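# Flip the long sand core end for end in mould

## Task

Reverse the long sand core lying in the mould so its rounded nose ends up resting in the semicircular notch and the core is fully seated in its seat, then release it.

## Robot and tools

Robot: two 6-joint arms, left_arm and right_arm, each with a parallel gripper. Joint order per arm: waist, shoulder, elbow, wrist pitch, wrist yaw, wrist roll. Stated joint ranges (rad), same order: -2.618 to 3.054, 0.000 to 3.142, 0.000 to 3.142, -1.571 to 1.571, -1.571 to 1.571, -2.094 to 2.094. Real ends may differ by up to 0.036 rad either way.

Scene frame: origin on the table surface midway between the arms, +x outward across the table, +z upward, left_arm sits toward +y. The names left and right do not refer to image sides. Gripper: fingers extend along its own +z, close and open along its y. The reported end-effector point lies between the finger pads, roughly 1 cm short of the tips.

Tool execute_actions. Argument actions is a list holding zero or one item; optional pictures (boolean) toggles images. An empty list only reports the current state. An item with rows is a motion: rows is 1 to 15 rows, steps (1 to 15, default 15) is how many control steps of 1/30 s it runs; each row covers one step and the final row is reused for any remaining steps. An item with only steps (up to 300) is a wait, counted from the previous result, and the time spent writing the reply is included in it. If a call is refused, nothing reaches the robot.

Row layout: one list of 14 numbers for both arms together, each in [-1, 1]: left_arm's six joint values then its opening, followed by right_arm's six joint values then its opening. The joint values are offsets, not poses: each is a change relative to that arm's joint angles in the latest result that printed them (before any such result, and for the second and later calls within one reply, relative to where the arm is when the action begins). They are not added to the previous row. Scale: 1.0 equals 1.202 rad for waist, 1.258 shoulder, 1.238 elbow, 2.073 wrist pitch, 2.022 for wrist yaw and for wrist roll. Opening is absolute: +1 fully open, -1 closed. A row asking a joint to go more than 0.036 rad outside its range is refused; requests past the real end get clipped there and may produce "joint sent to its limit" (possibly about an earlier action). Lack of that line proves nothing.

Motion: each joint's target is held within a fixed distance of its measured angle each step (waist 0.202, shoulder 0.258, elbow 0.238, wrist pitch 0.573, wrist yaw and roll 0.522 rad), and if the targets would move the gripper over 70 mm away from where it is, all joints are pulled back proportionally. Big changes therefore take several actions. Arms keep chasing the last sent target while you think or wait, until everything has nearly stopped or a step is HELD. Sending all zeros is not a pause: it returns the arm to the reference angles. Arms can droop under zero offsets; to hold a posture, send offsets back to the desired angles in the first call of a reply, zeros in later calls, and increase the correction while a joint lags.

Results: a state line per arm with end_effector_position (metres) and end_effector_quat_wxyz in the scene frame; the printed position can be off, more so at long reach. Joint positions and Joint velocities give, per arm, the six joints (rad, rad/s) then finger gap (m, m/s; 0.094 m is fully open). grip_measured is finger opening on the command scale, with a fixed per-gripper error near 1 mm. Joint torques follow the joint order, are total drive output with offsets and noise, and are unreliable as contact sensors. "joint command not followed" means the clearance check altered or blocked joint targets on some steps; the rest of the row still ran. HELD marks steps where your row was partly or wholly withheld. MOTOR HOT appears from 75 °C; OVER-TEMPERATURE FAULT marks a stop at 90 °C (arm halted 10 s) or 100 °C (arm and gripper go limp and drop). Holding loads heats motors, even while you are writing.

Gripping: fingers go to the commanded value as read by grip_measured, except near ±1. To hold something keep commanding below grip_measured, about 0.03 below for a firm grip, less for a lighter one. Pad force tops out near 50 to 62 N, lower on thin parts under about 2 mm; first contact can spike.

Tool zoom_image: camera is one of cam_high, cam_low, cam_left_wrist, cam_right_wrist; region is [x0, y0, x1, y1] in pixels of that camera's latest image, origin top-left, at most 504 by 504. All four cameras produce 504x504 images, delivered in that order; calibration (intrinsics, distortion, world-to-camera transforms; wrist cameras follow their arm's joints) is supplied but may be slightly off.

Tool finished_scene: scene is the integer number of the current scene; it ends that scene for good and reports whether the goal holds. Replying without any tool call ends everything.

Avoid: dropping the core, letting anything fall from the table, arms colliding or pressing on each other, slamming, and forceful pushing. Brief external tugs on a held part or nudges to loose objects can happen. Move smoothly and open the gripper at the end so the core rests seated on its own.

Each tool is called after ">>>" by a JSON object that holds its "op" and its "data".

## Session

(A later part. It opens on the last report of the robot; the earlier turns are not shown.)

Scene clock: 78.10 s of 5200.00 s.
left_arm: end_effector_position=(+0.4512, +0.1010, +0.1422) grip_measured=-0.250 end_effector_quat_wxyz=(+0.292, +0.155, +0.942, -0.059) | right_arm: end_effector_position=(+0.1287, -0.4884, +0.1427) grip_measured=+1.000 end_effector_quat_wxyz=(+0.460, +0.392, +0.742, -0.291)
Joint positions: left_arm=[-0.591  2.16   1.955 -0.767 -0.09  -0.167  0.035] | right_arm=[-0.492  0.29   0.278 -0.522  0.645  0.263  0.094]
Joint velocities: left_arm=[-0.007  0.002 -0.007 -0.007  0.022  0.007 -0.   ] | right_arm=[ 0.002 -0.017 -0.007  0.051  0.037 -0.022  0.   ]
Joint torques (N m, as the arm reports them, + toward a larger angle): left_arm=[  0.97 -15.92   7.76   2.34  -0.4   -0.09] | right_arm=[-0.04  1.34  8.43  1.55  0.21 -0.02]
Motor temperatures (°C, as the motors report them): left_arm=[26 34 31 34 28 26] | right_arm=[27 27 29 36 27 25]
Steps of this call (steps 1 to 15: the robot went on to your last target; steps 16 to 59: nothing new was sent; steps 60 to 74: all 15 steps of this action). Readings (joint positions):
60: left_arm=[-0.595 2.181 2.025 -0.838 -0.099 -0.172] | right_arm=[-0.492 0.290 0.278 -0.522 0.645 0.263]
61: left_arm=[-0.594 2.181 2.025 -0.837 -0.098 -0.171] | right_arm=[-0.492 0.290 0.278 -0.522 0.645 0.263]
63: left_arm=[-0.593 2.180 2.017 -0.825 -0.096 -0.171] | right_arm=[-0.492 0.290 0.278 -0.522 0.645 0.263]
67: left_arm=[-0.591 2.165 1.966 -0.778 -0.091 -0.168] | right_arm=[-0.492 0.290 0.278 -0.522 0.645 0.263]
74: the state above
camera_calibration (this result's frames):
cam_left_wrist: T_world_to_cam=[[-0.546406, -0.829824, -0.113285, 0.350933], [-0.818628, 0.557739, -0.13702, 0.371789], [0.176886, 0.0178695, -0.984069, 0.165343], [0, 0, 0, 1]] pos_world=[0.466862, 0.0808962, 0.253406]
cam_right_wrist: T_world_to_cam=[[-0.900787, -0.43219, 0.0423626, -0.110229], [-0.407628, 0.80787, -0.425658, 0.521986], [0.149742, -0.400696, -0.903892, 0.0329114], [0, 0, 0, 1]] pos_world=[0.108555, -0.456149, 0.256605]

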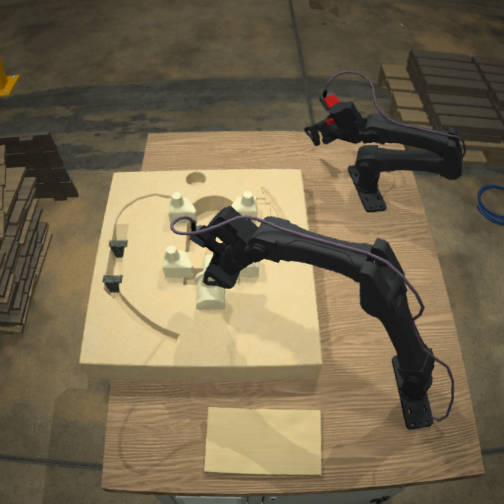

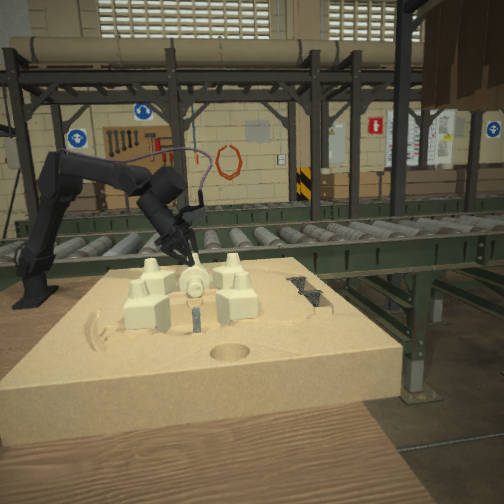

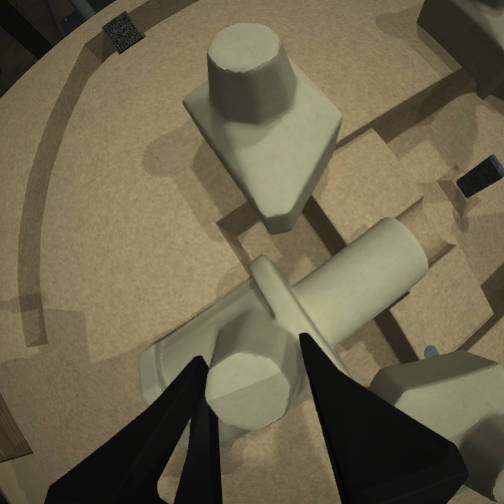

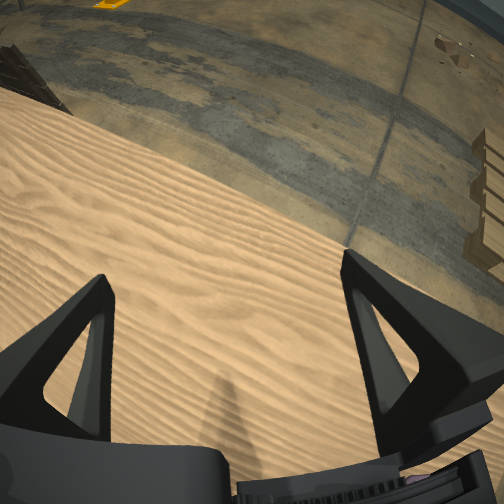

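Nose may be on the divider; pull +y and let it sink.

>>> {"op": "execute_actions", "data": {"actions": [{"rows":[[0.04,-0.03,-0.02,0.04,-0.03,0,-0.32,0,0,0,0,0,0,1]]}], "pictures": false}}

>>> {"op": "execute_actions", "data": {"actions": [{"rows":[[0.02,0.01,-0.02,0.02,-0.02,0,-0.32,0,0,0,0,0,0,1]]}]}}

>>> {"op": "zoom_image", "data": {"camera": "cam_low", "region": [120, 190, 270, 320]}}

Scene clock: 80.17 s of 5200.00 s.
left_arm: end_effector_position=(+0.4519, +0.1044, +0.1384) grip_measured=-0.250 end_effector_quat_wxyz=(+0.288, +0.155, +0.942, -0.068) | right_arm: end_effector_position=(+0.1287, -0.4884, +0.1427) grip_measured=+1.000 end_effector_quat_wxyz=(+0.460, +0.392, +0.742, -0.291)
Joint positions: left_arm=[-0.577  2.155  1.933 -0.75  -0.064 -0.162  0.035] | right_arm=[-0.492  0.29   0.278 -0.522  0.645  0.263  0.094]
Joint velocities: left_arm=[-0.002 -0.017  0.007 -0.022  0.022  0.022  0.   ] | right_arm=[-0.007  0.002  0.022  0.022 -0.022  0.037  0.   ]
Joint torques (N m, as the arm reports them, + toward a larger angle): left_arm=[  2.91 -14.2    6.21   1.79  -0.98  -0.09] | right_arm=[-0.03  1.33  8.43  1.55  0.2  -0.02]
Motor temperatures (°C, as the motors report them): left_arm=[26 35 30 35 28 26] | right_arm=[27 27 29 36 27 25]
Steps of this call (steps 1 to 15: the robot went on to your last target; steps 16 to 47: nothing new was sent; steps 48 to 62: all 15 steps of this action). Readings (joint positions):
48: left_arm=[-0.588 2.160 1.949 -0.765 -0.090 -0.167] | right_arm=[-0.492 0.290 0.278 -0.522 0.645 0.263]
49: left_arm=[-0.585 2.157 1.942 -0.759 -0.084 -0.166] | right_arm=[-0.492 0.290 0.278 -0.522 0.645 0.263]
51: left_arm=[-0.578 2.156 1.935 -0.753 -0.069 -0.164] | right_arm=[-0.492 0.290 0.278 -0.522 0.645 0.263]
55: left_arm=[-0.577 2.155 1.933 -0.751 -0.064 -0.162] | right_arm=[-0.492 0.290 0.278 -0.522 0.645 0.263]
62: the state above

Scene clock: 80.67 s of 5200.00 s.
left_arm: end_effector_position=(+0.4514, +0.1040, +0.1369) grip_measured=-0.250 end_effector_quat_wxyz=(+0.287, +0.157, +0.942, -0.069) | right_arm: end_effector_position=(+0.1287, -0.4884, +0.1427) grip_measured=+1.000 end_effector_quat_wxyz=(+0.460, +0.392, +0.742, -0.291)
Joint positions: left_arm=[-0.577  2.155  1.928 -0.747 -0.061 -0.159  0.035] | right_arm=[-0.492  0.29   0.278 -0.522  0.645  0.263  0.094]
Joint velocities: left_arm=[-0.002 -0.002  0.017  0.037 -0.007 -0.066  0.   ] | right_arm=[-0.002  0.017 -0.012 -0.007 -0.022 -0.051  0.   ]
Joint torques (N m, as the arm reports them, + toward a larger angle): left_arm=[  2.1  -10.81   4.77   1.57  -0.53  -0.07] | right_arm=[-0.03  1.34  8.43  1.55  0.21 -0.02]
Motor temperatures (°C, as the motors report them): left_arm=[26 35 30 35 28 26] | right_arm=[27 27 29 36 27 25]
Steps of this call (steps 1 to 15: all 15 steps of this action). Readings (joint positions):
1: left_arm=[-0.577 2.155 1.930 -0.749 -0.062 -0.161] | right_arm=[-0.492 0.290 0.278 -0.522 0.645 0.263]
2: left_arm=[-0.577 2.155 1.928 -0.747 -0.061 -0.160] | right_arm=[-0.492 0.290 0.278 -0.522 0.645 0.263]
4: left_arm=[-0.577 2.155 1.928 -0.747 -0.061 -0.160] | right_arm=[-0.492 0.290 0.278 -0.522 0.645 0.263]
8: left_arm=[-0.577 2.155 1.928 -0.747 -0.061 -0.160] | right_arm=[-0.492 0.290 0.278 -0.522 0.645 0.263]
15: the state above
camera_calibration (this result's frames):
cam_left_wrist: T_world_to_cam=[[-0.554822, -0.826722, -0.0932951, 0.353616], [-0.815348, 0.562611, -0.136663, 0.367496], [0.165471, 0.000244493, -0.986215, 0.167386], [0, 0, 0, 1]] pos_world=[0.468133, 0.0855442, 0.248292]
cam_right_wrist: T_world_to_cam=[[-0.900787, -0.43219, 0.0423626, -0.110229], [-0.407628, 0.80787, -0.425658, 0.521986], [0.149742, -0.400696, -0.903892, 0.0329114], [0, 0, 0, 1]] pos_world=[0.108555, -0.456149, 0.256605]

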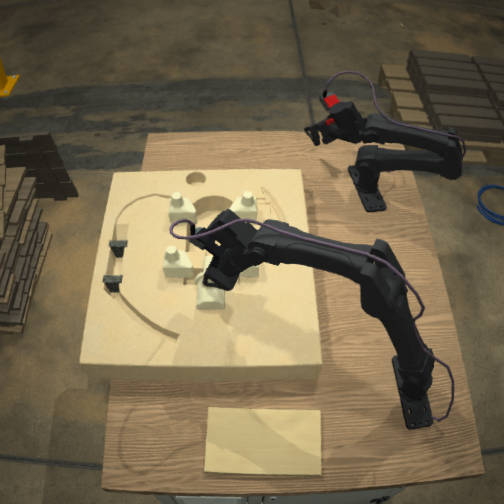

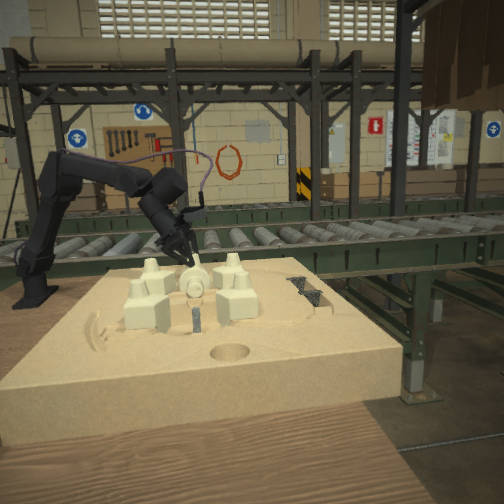

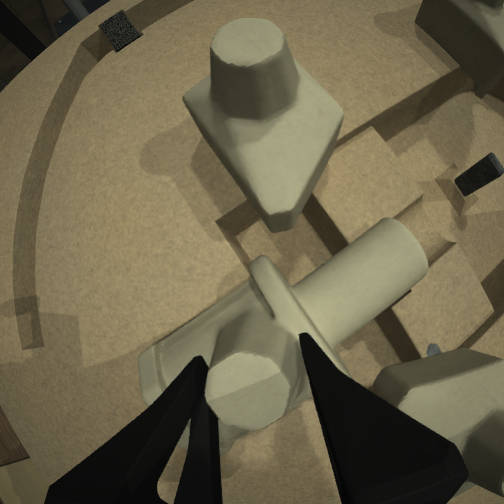

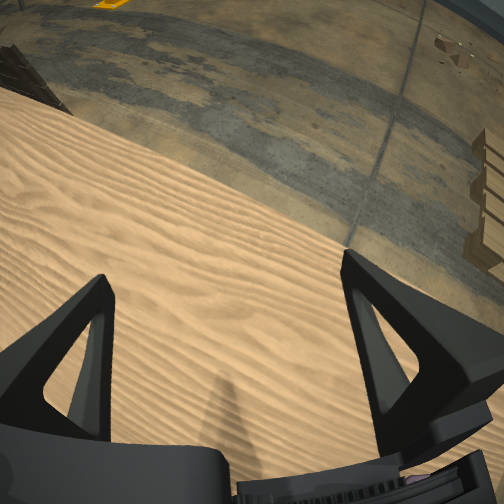

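Region (120, 190, 270, 320) of cam_low's 504x504 image, scaled by 3.360, with more detail than that image has; it fills the top 437 rows of this view, and the rest is white.

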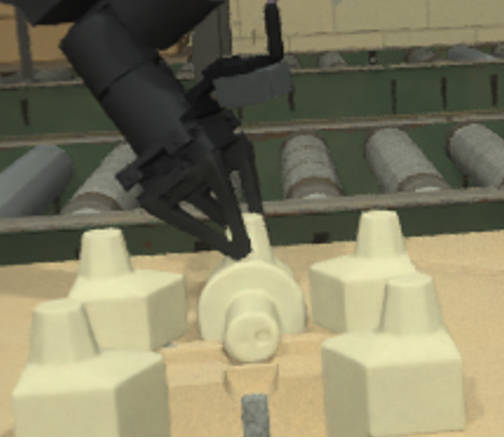

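>>> {"op": "execute_actions", "data": {"actions": [{"rows":[[0.04,-0.085,0.01,0.04,-0.04,0,-0.32,0,0,0,0,0,0,1]]}]}}

>>> {"op": "execute_actions", "data": {"actions": [{"rows":[[0.03,-0.03,-0.04,0.05,-0.02,0,-0.32,0,0,0,0,0,0,1]]}]}}

>>> {"op": "zoom_image", "data": {"camera": "cam_low", "region": [160, 250, 230, 320]}}

Scene clock: 82.33 s of 5200.00 s.
left_arm: end_effector_position=(+0.4510, +0.1069, +0.1425) grip_measured=-0.250 end_effector_quat_wxyz=(+0.290, +0.154, +0.941, -0.077) | right_arm: end_effector_position=(+0.1287, -0.4884, +0.1427) grip_measured=+1.000 end_effector_quat_wxyz=(+0.460, +0.392, +0.742, -0.291)
Joint positions: left_arm=[-0.566  2.137  1.917 -0.743 -0.042 -0.159  0.035] | right_arm=[-0.492  0.29   0.278 -0.522  0.645  0.263  0.094]
Joint velocities: left_arm=[ 0.017  0.012 -0.002 -0.081  0.022  0.022  0.   ] | right_arm=[-0.012 -0.002 -0.002 -0.037 -0.022 -0.007  0.   ]
Joint torques (N m, as the arm reports them, + toward a larger angle): left_arm=[  3.26 -18.33   8.42   1.89  -1.1   -0.04] | right_arm=[-0.03  1.33  8.42  1.55  0.21 -0.01]
Motor temperatures (°C, as the motors report them): left_arm=[26 35 30 35 29 26] | right_arm=[27 27 29 36 27 25]
Steps of this call (steps 1 to 15: the robot went on to your last target; steps 16 to 35: nothing new was sent; steps 36 to 50: all 15 steps of this action). Readings (joint positions):
36: left_arm=[-0.575 2.147 1.927 -0.744 -0.061 -0.159] | right_arm=[-0.492 0.290 0.278 -0.522 0.645 0.263]
37: left_arm=[-0.573 2.143 1.922 -0.744 -0.059 -0.159] | right_arm=[-0.492 0.290 0.278 -0.522 0.645 0.263]
39: left_arm=[-0.568 2.138 1.918 -0.743 -0.048 -0.159] | right_arm=[-0.492 0.290 0.278 -0.522 0.645 0.263]
43: left_arm=[-0.566 2.137 1.917 -0.743 -0.042 -0.159] | right_arm=[-0.492 0.290 0.278 -0.522 0.645 0.263]
50: the state above
camera_calibration (this result's frames):
cam_left_wrist: T_world_to_cam=[[-0.555147, -0.827976, -0.0791654, 0.354628], [-0.814718, 0.560473, -0.148679, 0.367954], [0.167473, -0.0180413, -0.985712, 0.173865], [0, 0, 0, 1]] pos_world=[0.467532, 0.0905325, 0.254163]
cam_right_wrist: T_world_to_cam=[[-0.900787, -0.43219, 0.0423626, -0.110229], [-0.407628, 0.80787, -0.425658, 0.521986], [0.149742, -0.400696, -0.903892, 0.0329114], [0, 0, 0, 1]] pos_world=[0.108555, -0.456149, 0.256605]

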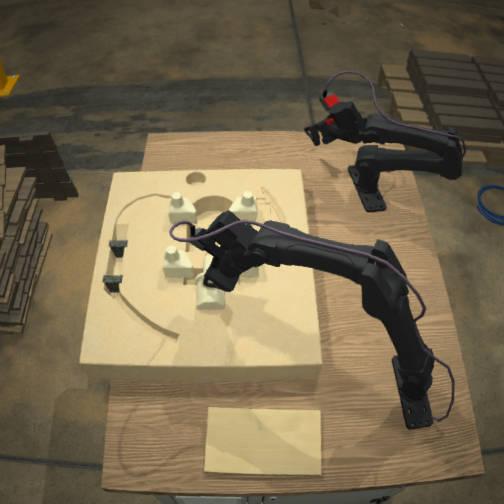

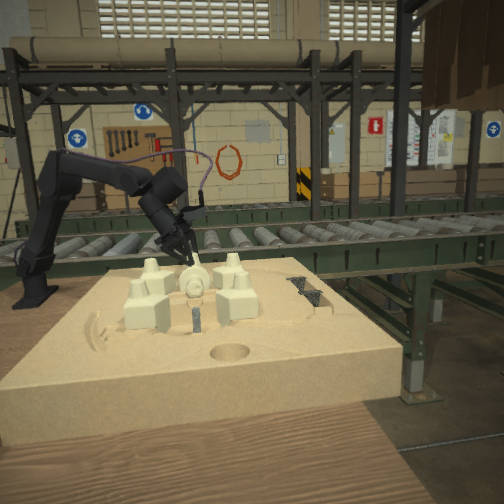

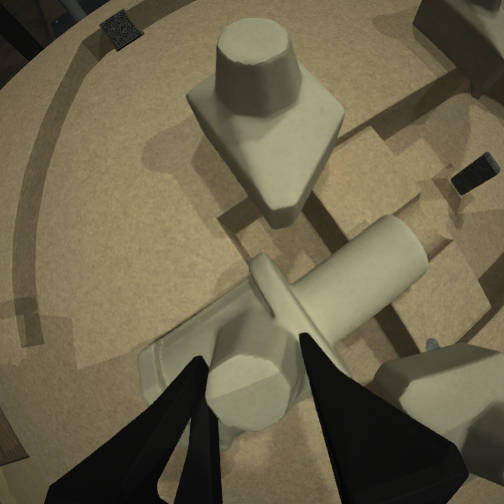

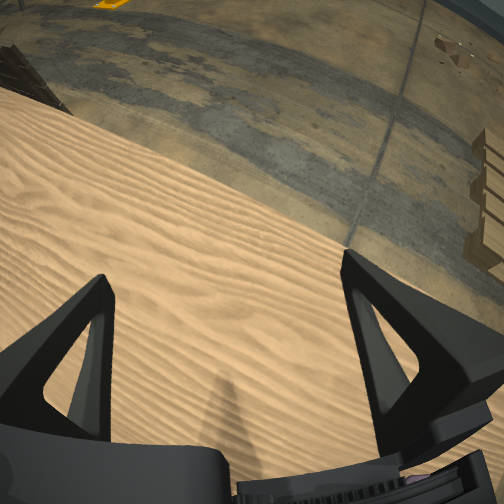

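Scene clock: 82.83 s of 5200.00 s.
left_arm: end_effector_position=(+0.4520, +0.1059, +0.1389) grip_measured=-0.250 end_effector_quat_wxyz=(+0.297, +0.156, +0.938, -0.083) | right_arm: end_effector_position=(+0.1287, -0.4884, +0.1427) grip_measured=+1.000 end_effector_quat_wxyz=(+0.460, +0.392, +0.742, -0.291)
Joint positions: left_arm=[-0.564  2.126  1.874 -0.692 -0.034 -0.155  0.035] | right_arm=[-0.492  0.29   0.278 -0.522  0.645  0.263  0.094]
Joint velocities: left_arm=[-0.027 -0.017 -0.012  0.007  0.081  0.051 -0.001] | right_arm=[-0.012  0.012 -0.002  0.007 -0.037 -0.022  0.   ]
Joint torques (N m, as the arm reports them, + toward a larger angle): left_arm=[  2.94 -13.55   5.94   1.71  -0.56  -0.08] | right_arm=[-0.04  1.34  8.43  1.55  0.21 -0.02]
Motor temperatures (°C, as the motors report them): left_arm=[26 35 30 35 29 26] | right_arm=[27 27 29 36 27 25]
Steps of this call (steps 1 to 15: all 15 steps of this action). Readings (joint positions):
1: left_arm=[-0.566 2.137 1.906 -0.734 -0.039 -0.159] | right_arm=[-0.492 0.290 0.278 -0.522 0.645 0.263]
2: left_arm=[-0.565 2.134 1.892 -0.713 -0.037 -0.159] | right_arm=[-0.492 0.290 0.278 -0.522 0.645 0.263]
4: left_arm=[-0.564 2.129 1.880 -0.699 -0.034 -0.155] | right_arm=[-0.492 0.290 0.278 -0.522 0.645 0.263]
8: left_arm=[-0.564 2.126 1.874 -0.693 -0.034 -0.155] | right_arm=[-0.492 0.290 0.278 -0.522 0.645 0.263]
15: the state above
camera_calibration (this result's frames):
cam_left_wrist: T_world_to_cam=[[-0.559281, -0.825431, -0.0766094, 0.355286], [-0.808838, 0.563605, -0.167721, 0.368457], [0.181619, -0.0318383, -0.982853, 0.164813], [0, 0, 0, 1]] pos_world=[0.466794, 0.0908469, 0.251003]
cam_right_wrist: T_world_to_cam=[[-0.900787, -0.43219, 0.0423626, -0.110229], [-0.407628, 0.80787, -0.425658, 0.521986], [0.149742, -0.400696, -0.903892, 0.0329114], [0, 0, 0, 1]] pos_world=[0.108555, -0.456149, 0.256605]

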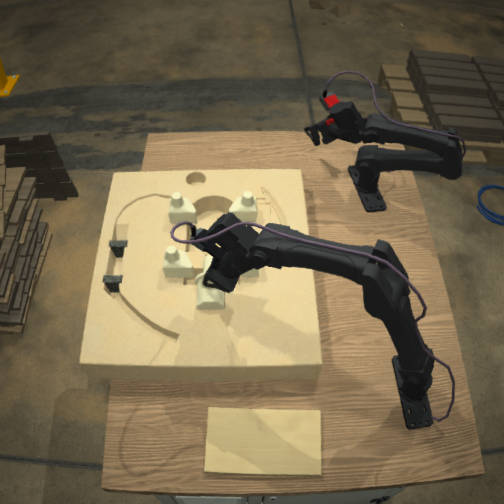

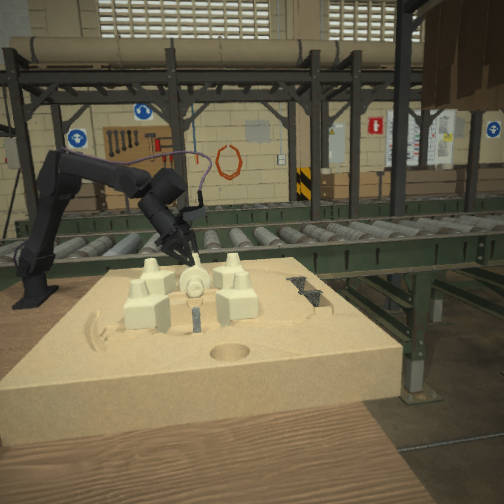

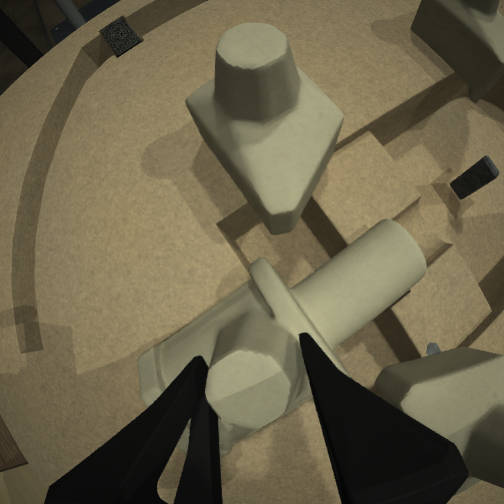

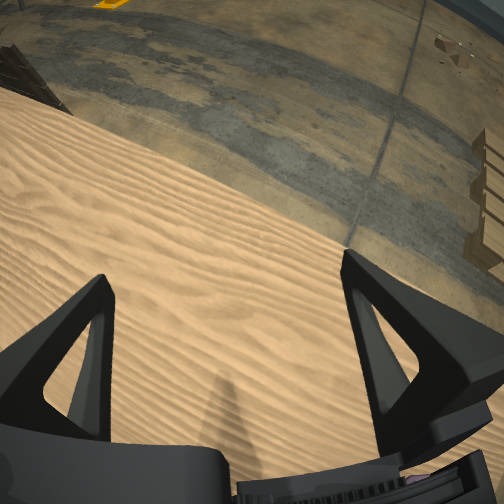

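Region (160, 250, 230, 320) of cam_low's 504x504 image, scaled by 7.200, with more detail than that image has.

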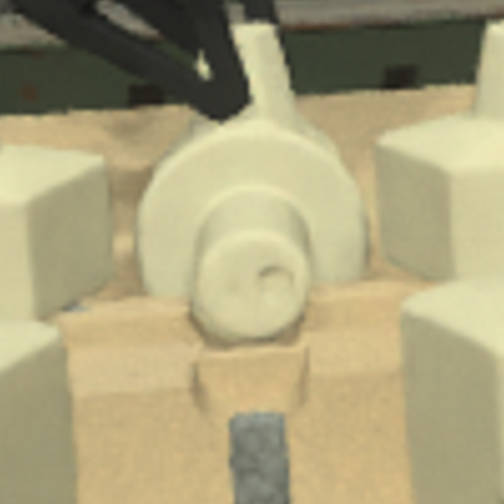

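Appears against the back; release and look.

>>> {"op": "execute_actions", "data": {"actions": [{"rows":[[0,0,0,0,0,0,0.2,0,0,0,0,0,0,1]],"steps":8}], "pictures": false}}

>>> {"op": "execute_actions", "data": {"actions": [{"rows":[[0,-0.13,0,-0.02,0,0,0.2,0,0,0,0,0,0,1]]}]}}

>>> {"op": "zoom_image", "data": {"camera": "cam_low", "region": [160, 250, 230, 320]}}

Scene clock: 84.50 s of 5200.00 s.
left_arm: end_effector_position=(+0.4509, +0.1053, +0.1384) grip_measured=+0.198 end_effector_quat_wxyz=(+0.295, +0.157, +0.939, -0.084) | right_arm: end_effector_position=(+0.1287, -0.4884, +0.1427) grip_measured=+1.000 end_effector_quat_wxyz=(+0.460, +0.392, +0.742, -0.291)
Joint positions: left_arm=[-0.565  2.126  1.874 -0.696 -0.031 -0.154  0.056] | right_arm=[-0.492  0.29   0.278 -0.522  0.645  0.263  0.094]
Joint velocities: left_arm=[-0.002 -0.002 -0.007  0.007 -0.007  0.007  0.   ] | right_arm=[-0.007 -0.012 -0.007  0.022  0.066  0.007  0.   ]
Joint torques (N m, as the arm reports them, + toward a larger angle): left_arm=[  0.07 -11.57   6.46   1.32  -0.03  -0.04] | right_arm=[-0.04  1.35  8.44  1.55  0.2  -0.01]
Motor temperatures (°C, as the motors report them): left_arm=[26 35 30 34 29 26] | right_arm=[27 27 29 36 27 25]
Steps of this call (steps 1 to 15: the robot went on to your last target; steps 16 to 42: nothing new was sent; steps 43 to 50: all 8 steps of this action). Readings (joint positions):
43: left_arm=[-0.565 2.126 1.874 -0.694 -0.031 -0.154] | right_arm=[-0.492 0.290 0.278 -0.522 0.645 0.263]
44: left_arm=[-0.565 2.126 1.874 -0.694 -0.031 -0.154] | right_arm=[-0.492 0.290 0.278 -0.522 0.645 0.263]
46: left_arm=[-0.565 2.126 1.874 -0.695 -0.031 -0.154] | right_arm=[-0.492 0.290 0.278 -0.522 0.645 0.263]
50: the state above

Scene clock: 85.00 s of 5200.00 s.
left_arm: end_effector_position=(+0.4330, +0.1150, +0.2092) grip_measured=+0.198 end_effector_quat_wxyz=(+0.340, +0.154, +0.923, -0.099) | right_arm: end_effector_position=(+0.1287, -0.4884, +0.1427) grip_measured=+1.000 end_effector_quat_wxyz=(+0.460, +0.392, +0.742, -0.291)
Joint positions: left_arm=[-0.565  1.965  1.857 -0.739 -0.031 -0.154  0.056] | right_arm=[-0.492  0.29   0.278 -0.522  0.645  0.263  0.094]
Joint velocities: left_arm=[-0.002  0.037 -0.007  0.051 -0.007 -0.081 -0.   ] | right_arm=[ 0.007 -0.022 -0.012 -0.037 -0.11  -0.051  0.   ]
Joint torques (N m, as the arm reports them, + toward a larger angle): left_arm=[ -0.04 -10.81   7.97   1.43  -0.01  -0.04] | right_arm=[-0.03  1.34  8.43  1.55  0.21 -0.01]
Motor temperatures (°C, as the motors report them): left_arm=[26 35 30 34 29 26] | right_arm=[27 27 29 36 27 25]
Steps of this call (steps 1 to 15: all 15 steps of this action). Readings (joint positions):
1: left_arm=[-0.565 2.117 1.872 -0.698 -0.031 -0.154] | right_arm=[-0.492 0.290 0.278 -0.522 0.645 0.263]
2: left_arm=[-0.565 2.102 1.863 -0.710 -0.031 -0.154] | right_arm=[-0.492 0.290 0.278 -0.522 0.645 0.263]
4: left_arm=[-0.565 2.058 1.857 -0.738 -0.031 -0.154] | right_arm=[-0.492 0.290 0.278 -0.522 0.645 0.263]
8: left_arm=[-0.565 1.975 1.857 -0.738 -0.031 -0.154] | right_arm=[-0.492 0.290 0.278 -0.522 0.645 0.263]
15: the state above
camera_calibration (this result's frames):
cam_left_wrist: T_world_to_cam=[[-0.554875, -0.827638, -0.0844329, 0.357546], [-0.789157, 0.555752, -0.26148, 0.371793], [0.263334, -0.078458, -0.961509, 0.203207], [0, 0, 0, 1]] pos_world=[0.438285, 0.105237, 0.32279]
cam_right_wrist: T_world_to_cam=[[-0.900787, -0.43219, 0.0423626, -0.110229], [-0.407628, 0.80787, -0.425658, 0.521986], [0.149742, -0.400696, -0.903892, 0.0329114], [0, 0, 0, 1]] pos_world=[0.108555, -0.456149, 0.256605]

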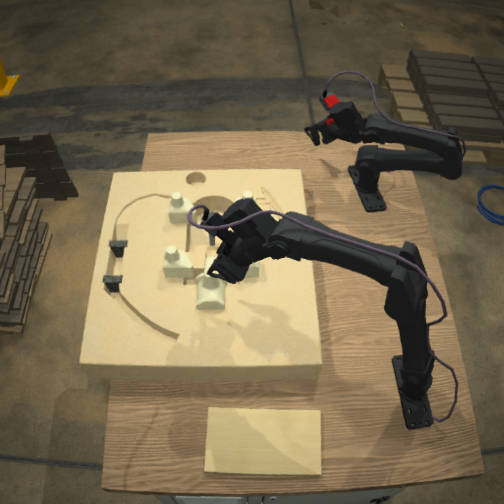

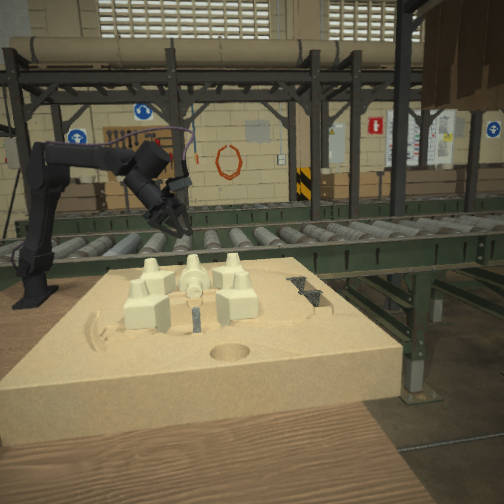

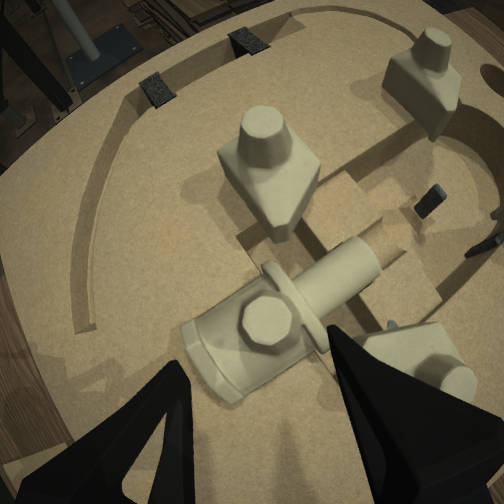

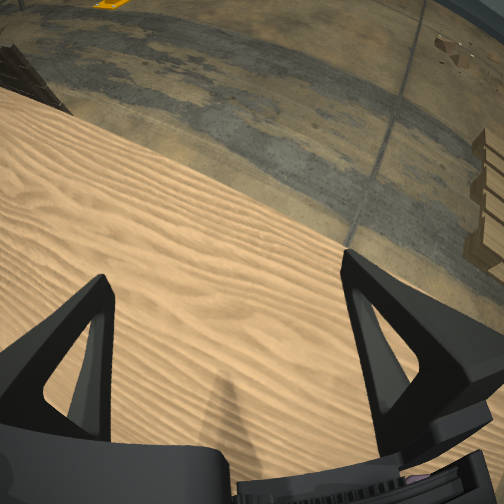

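Region (160, 250, 230, 320) of cam_low's 504x504 image, scaled by 7.200, with more detail than that image has.

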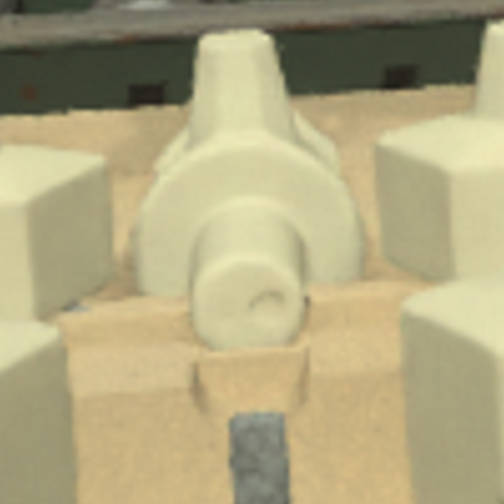

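Seated.

>>> {"op": "finished_scene", "data": {"scene": 1}}

The scene is finished: the task was done.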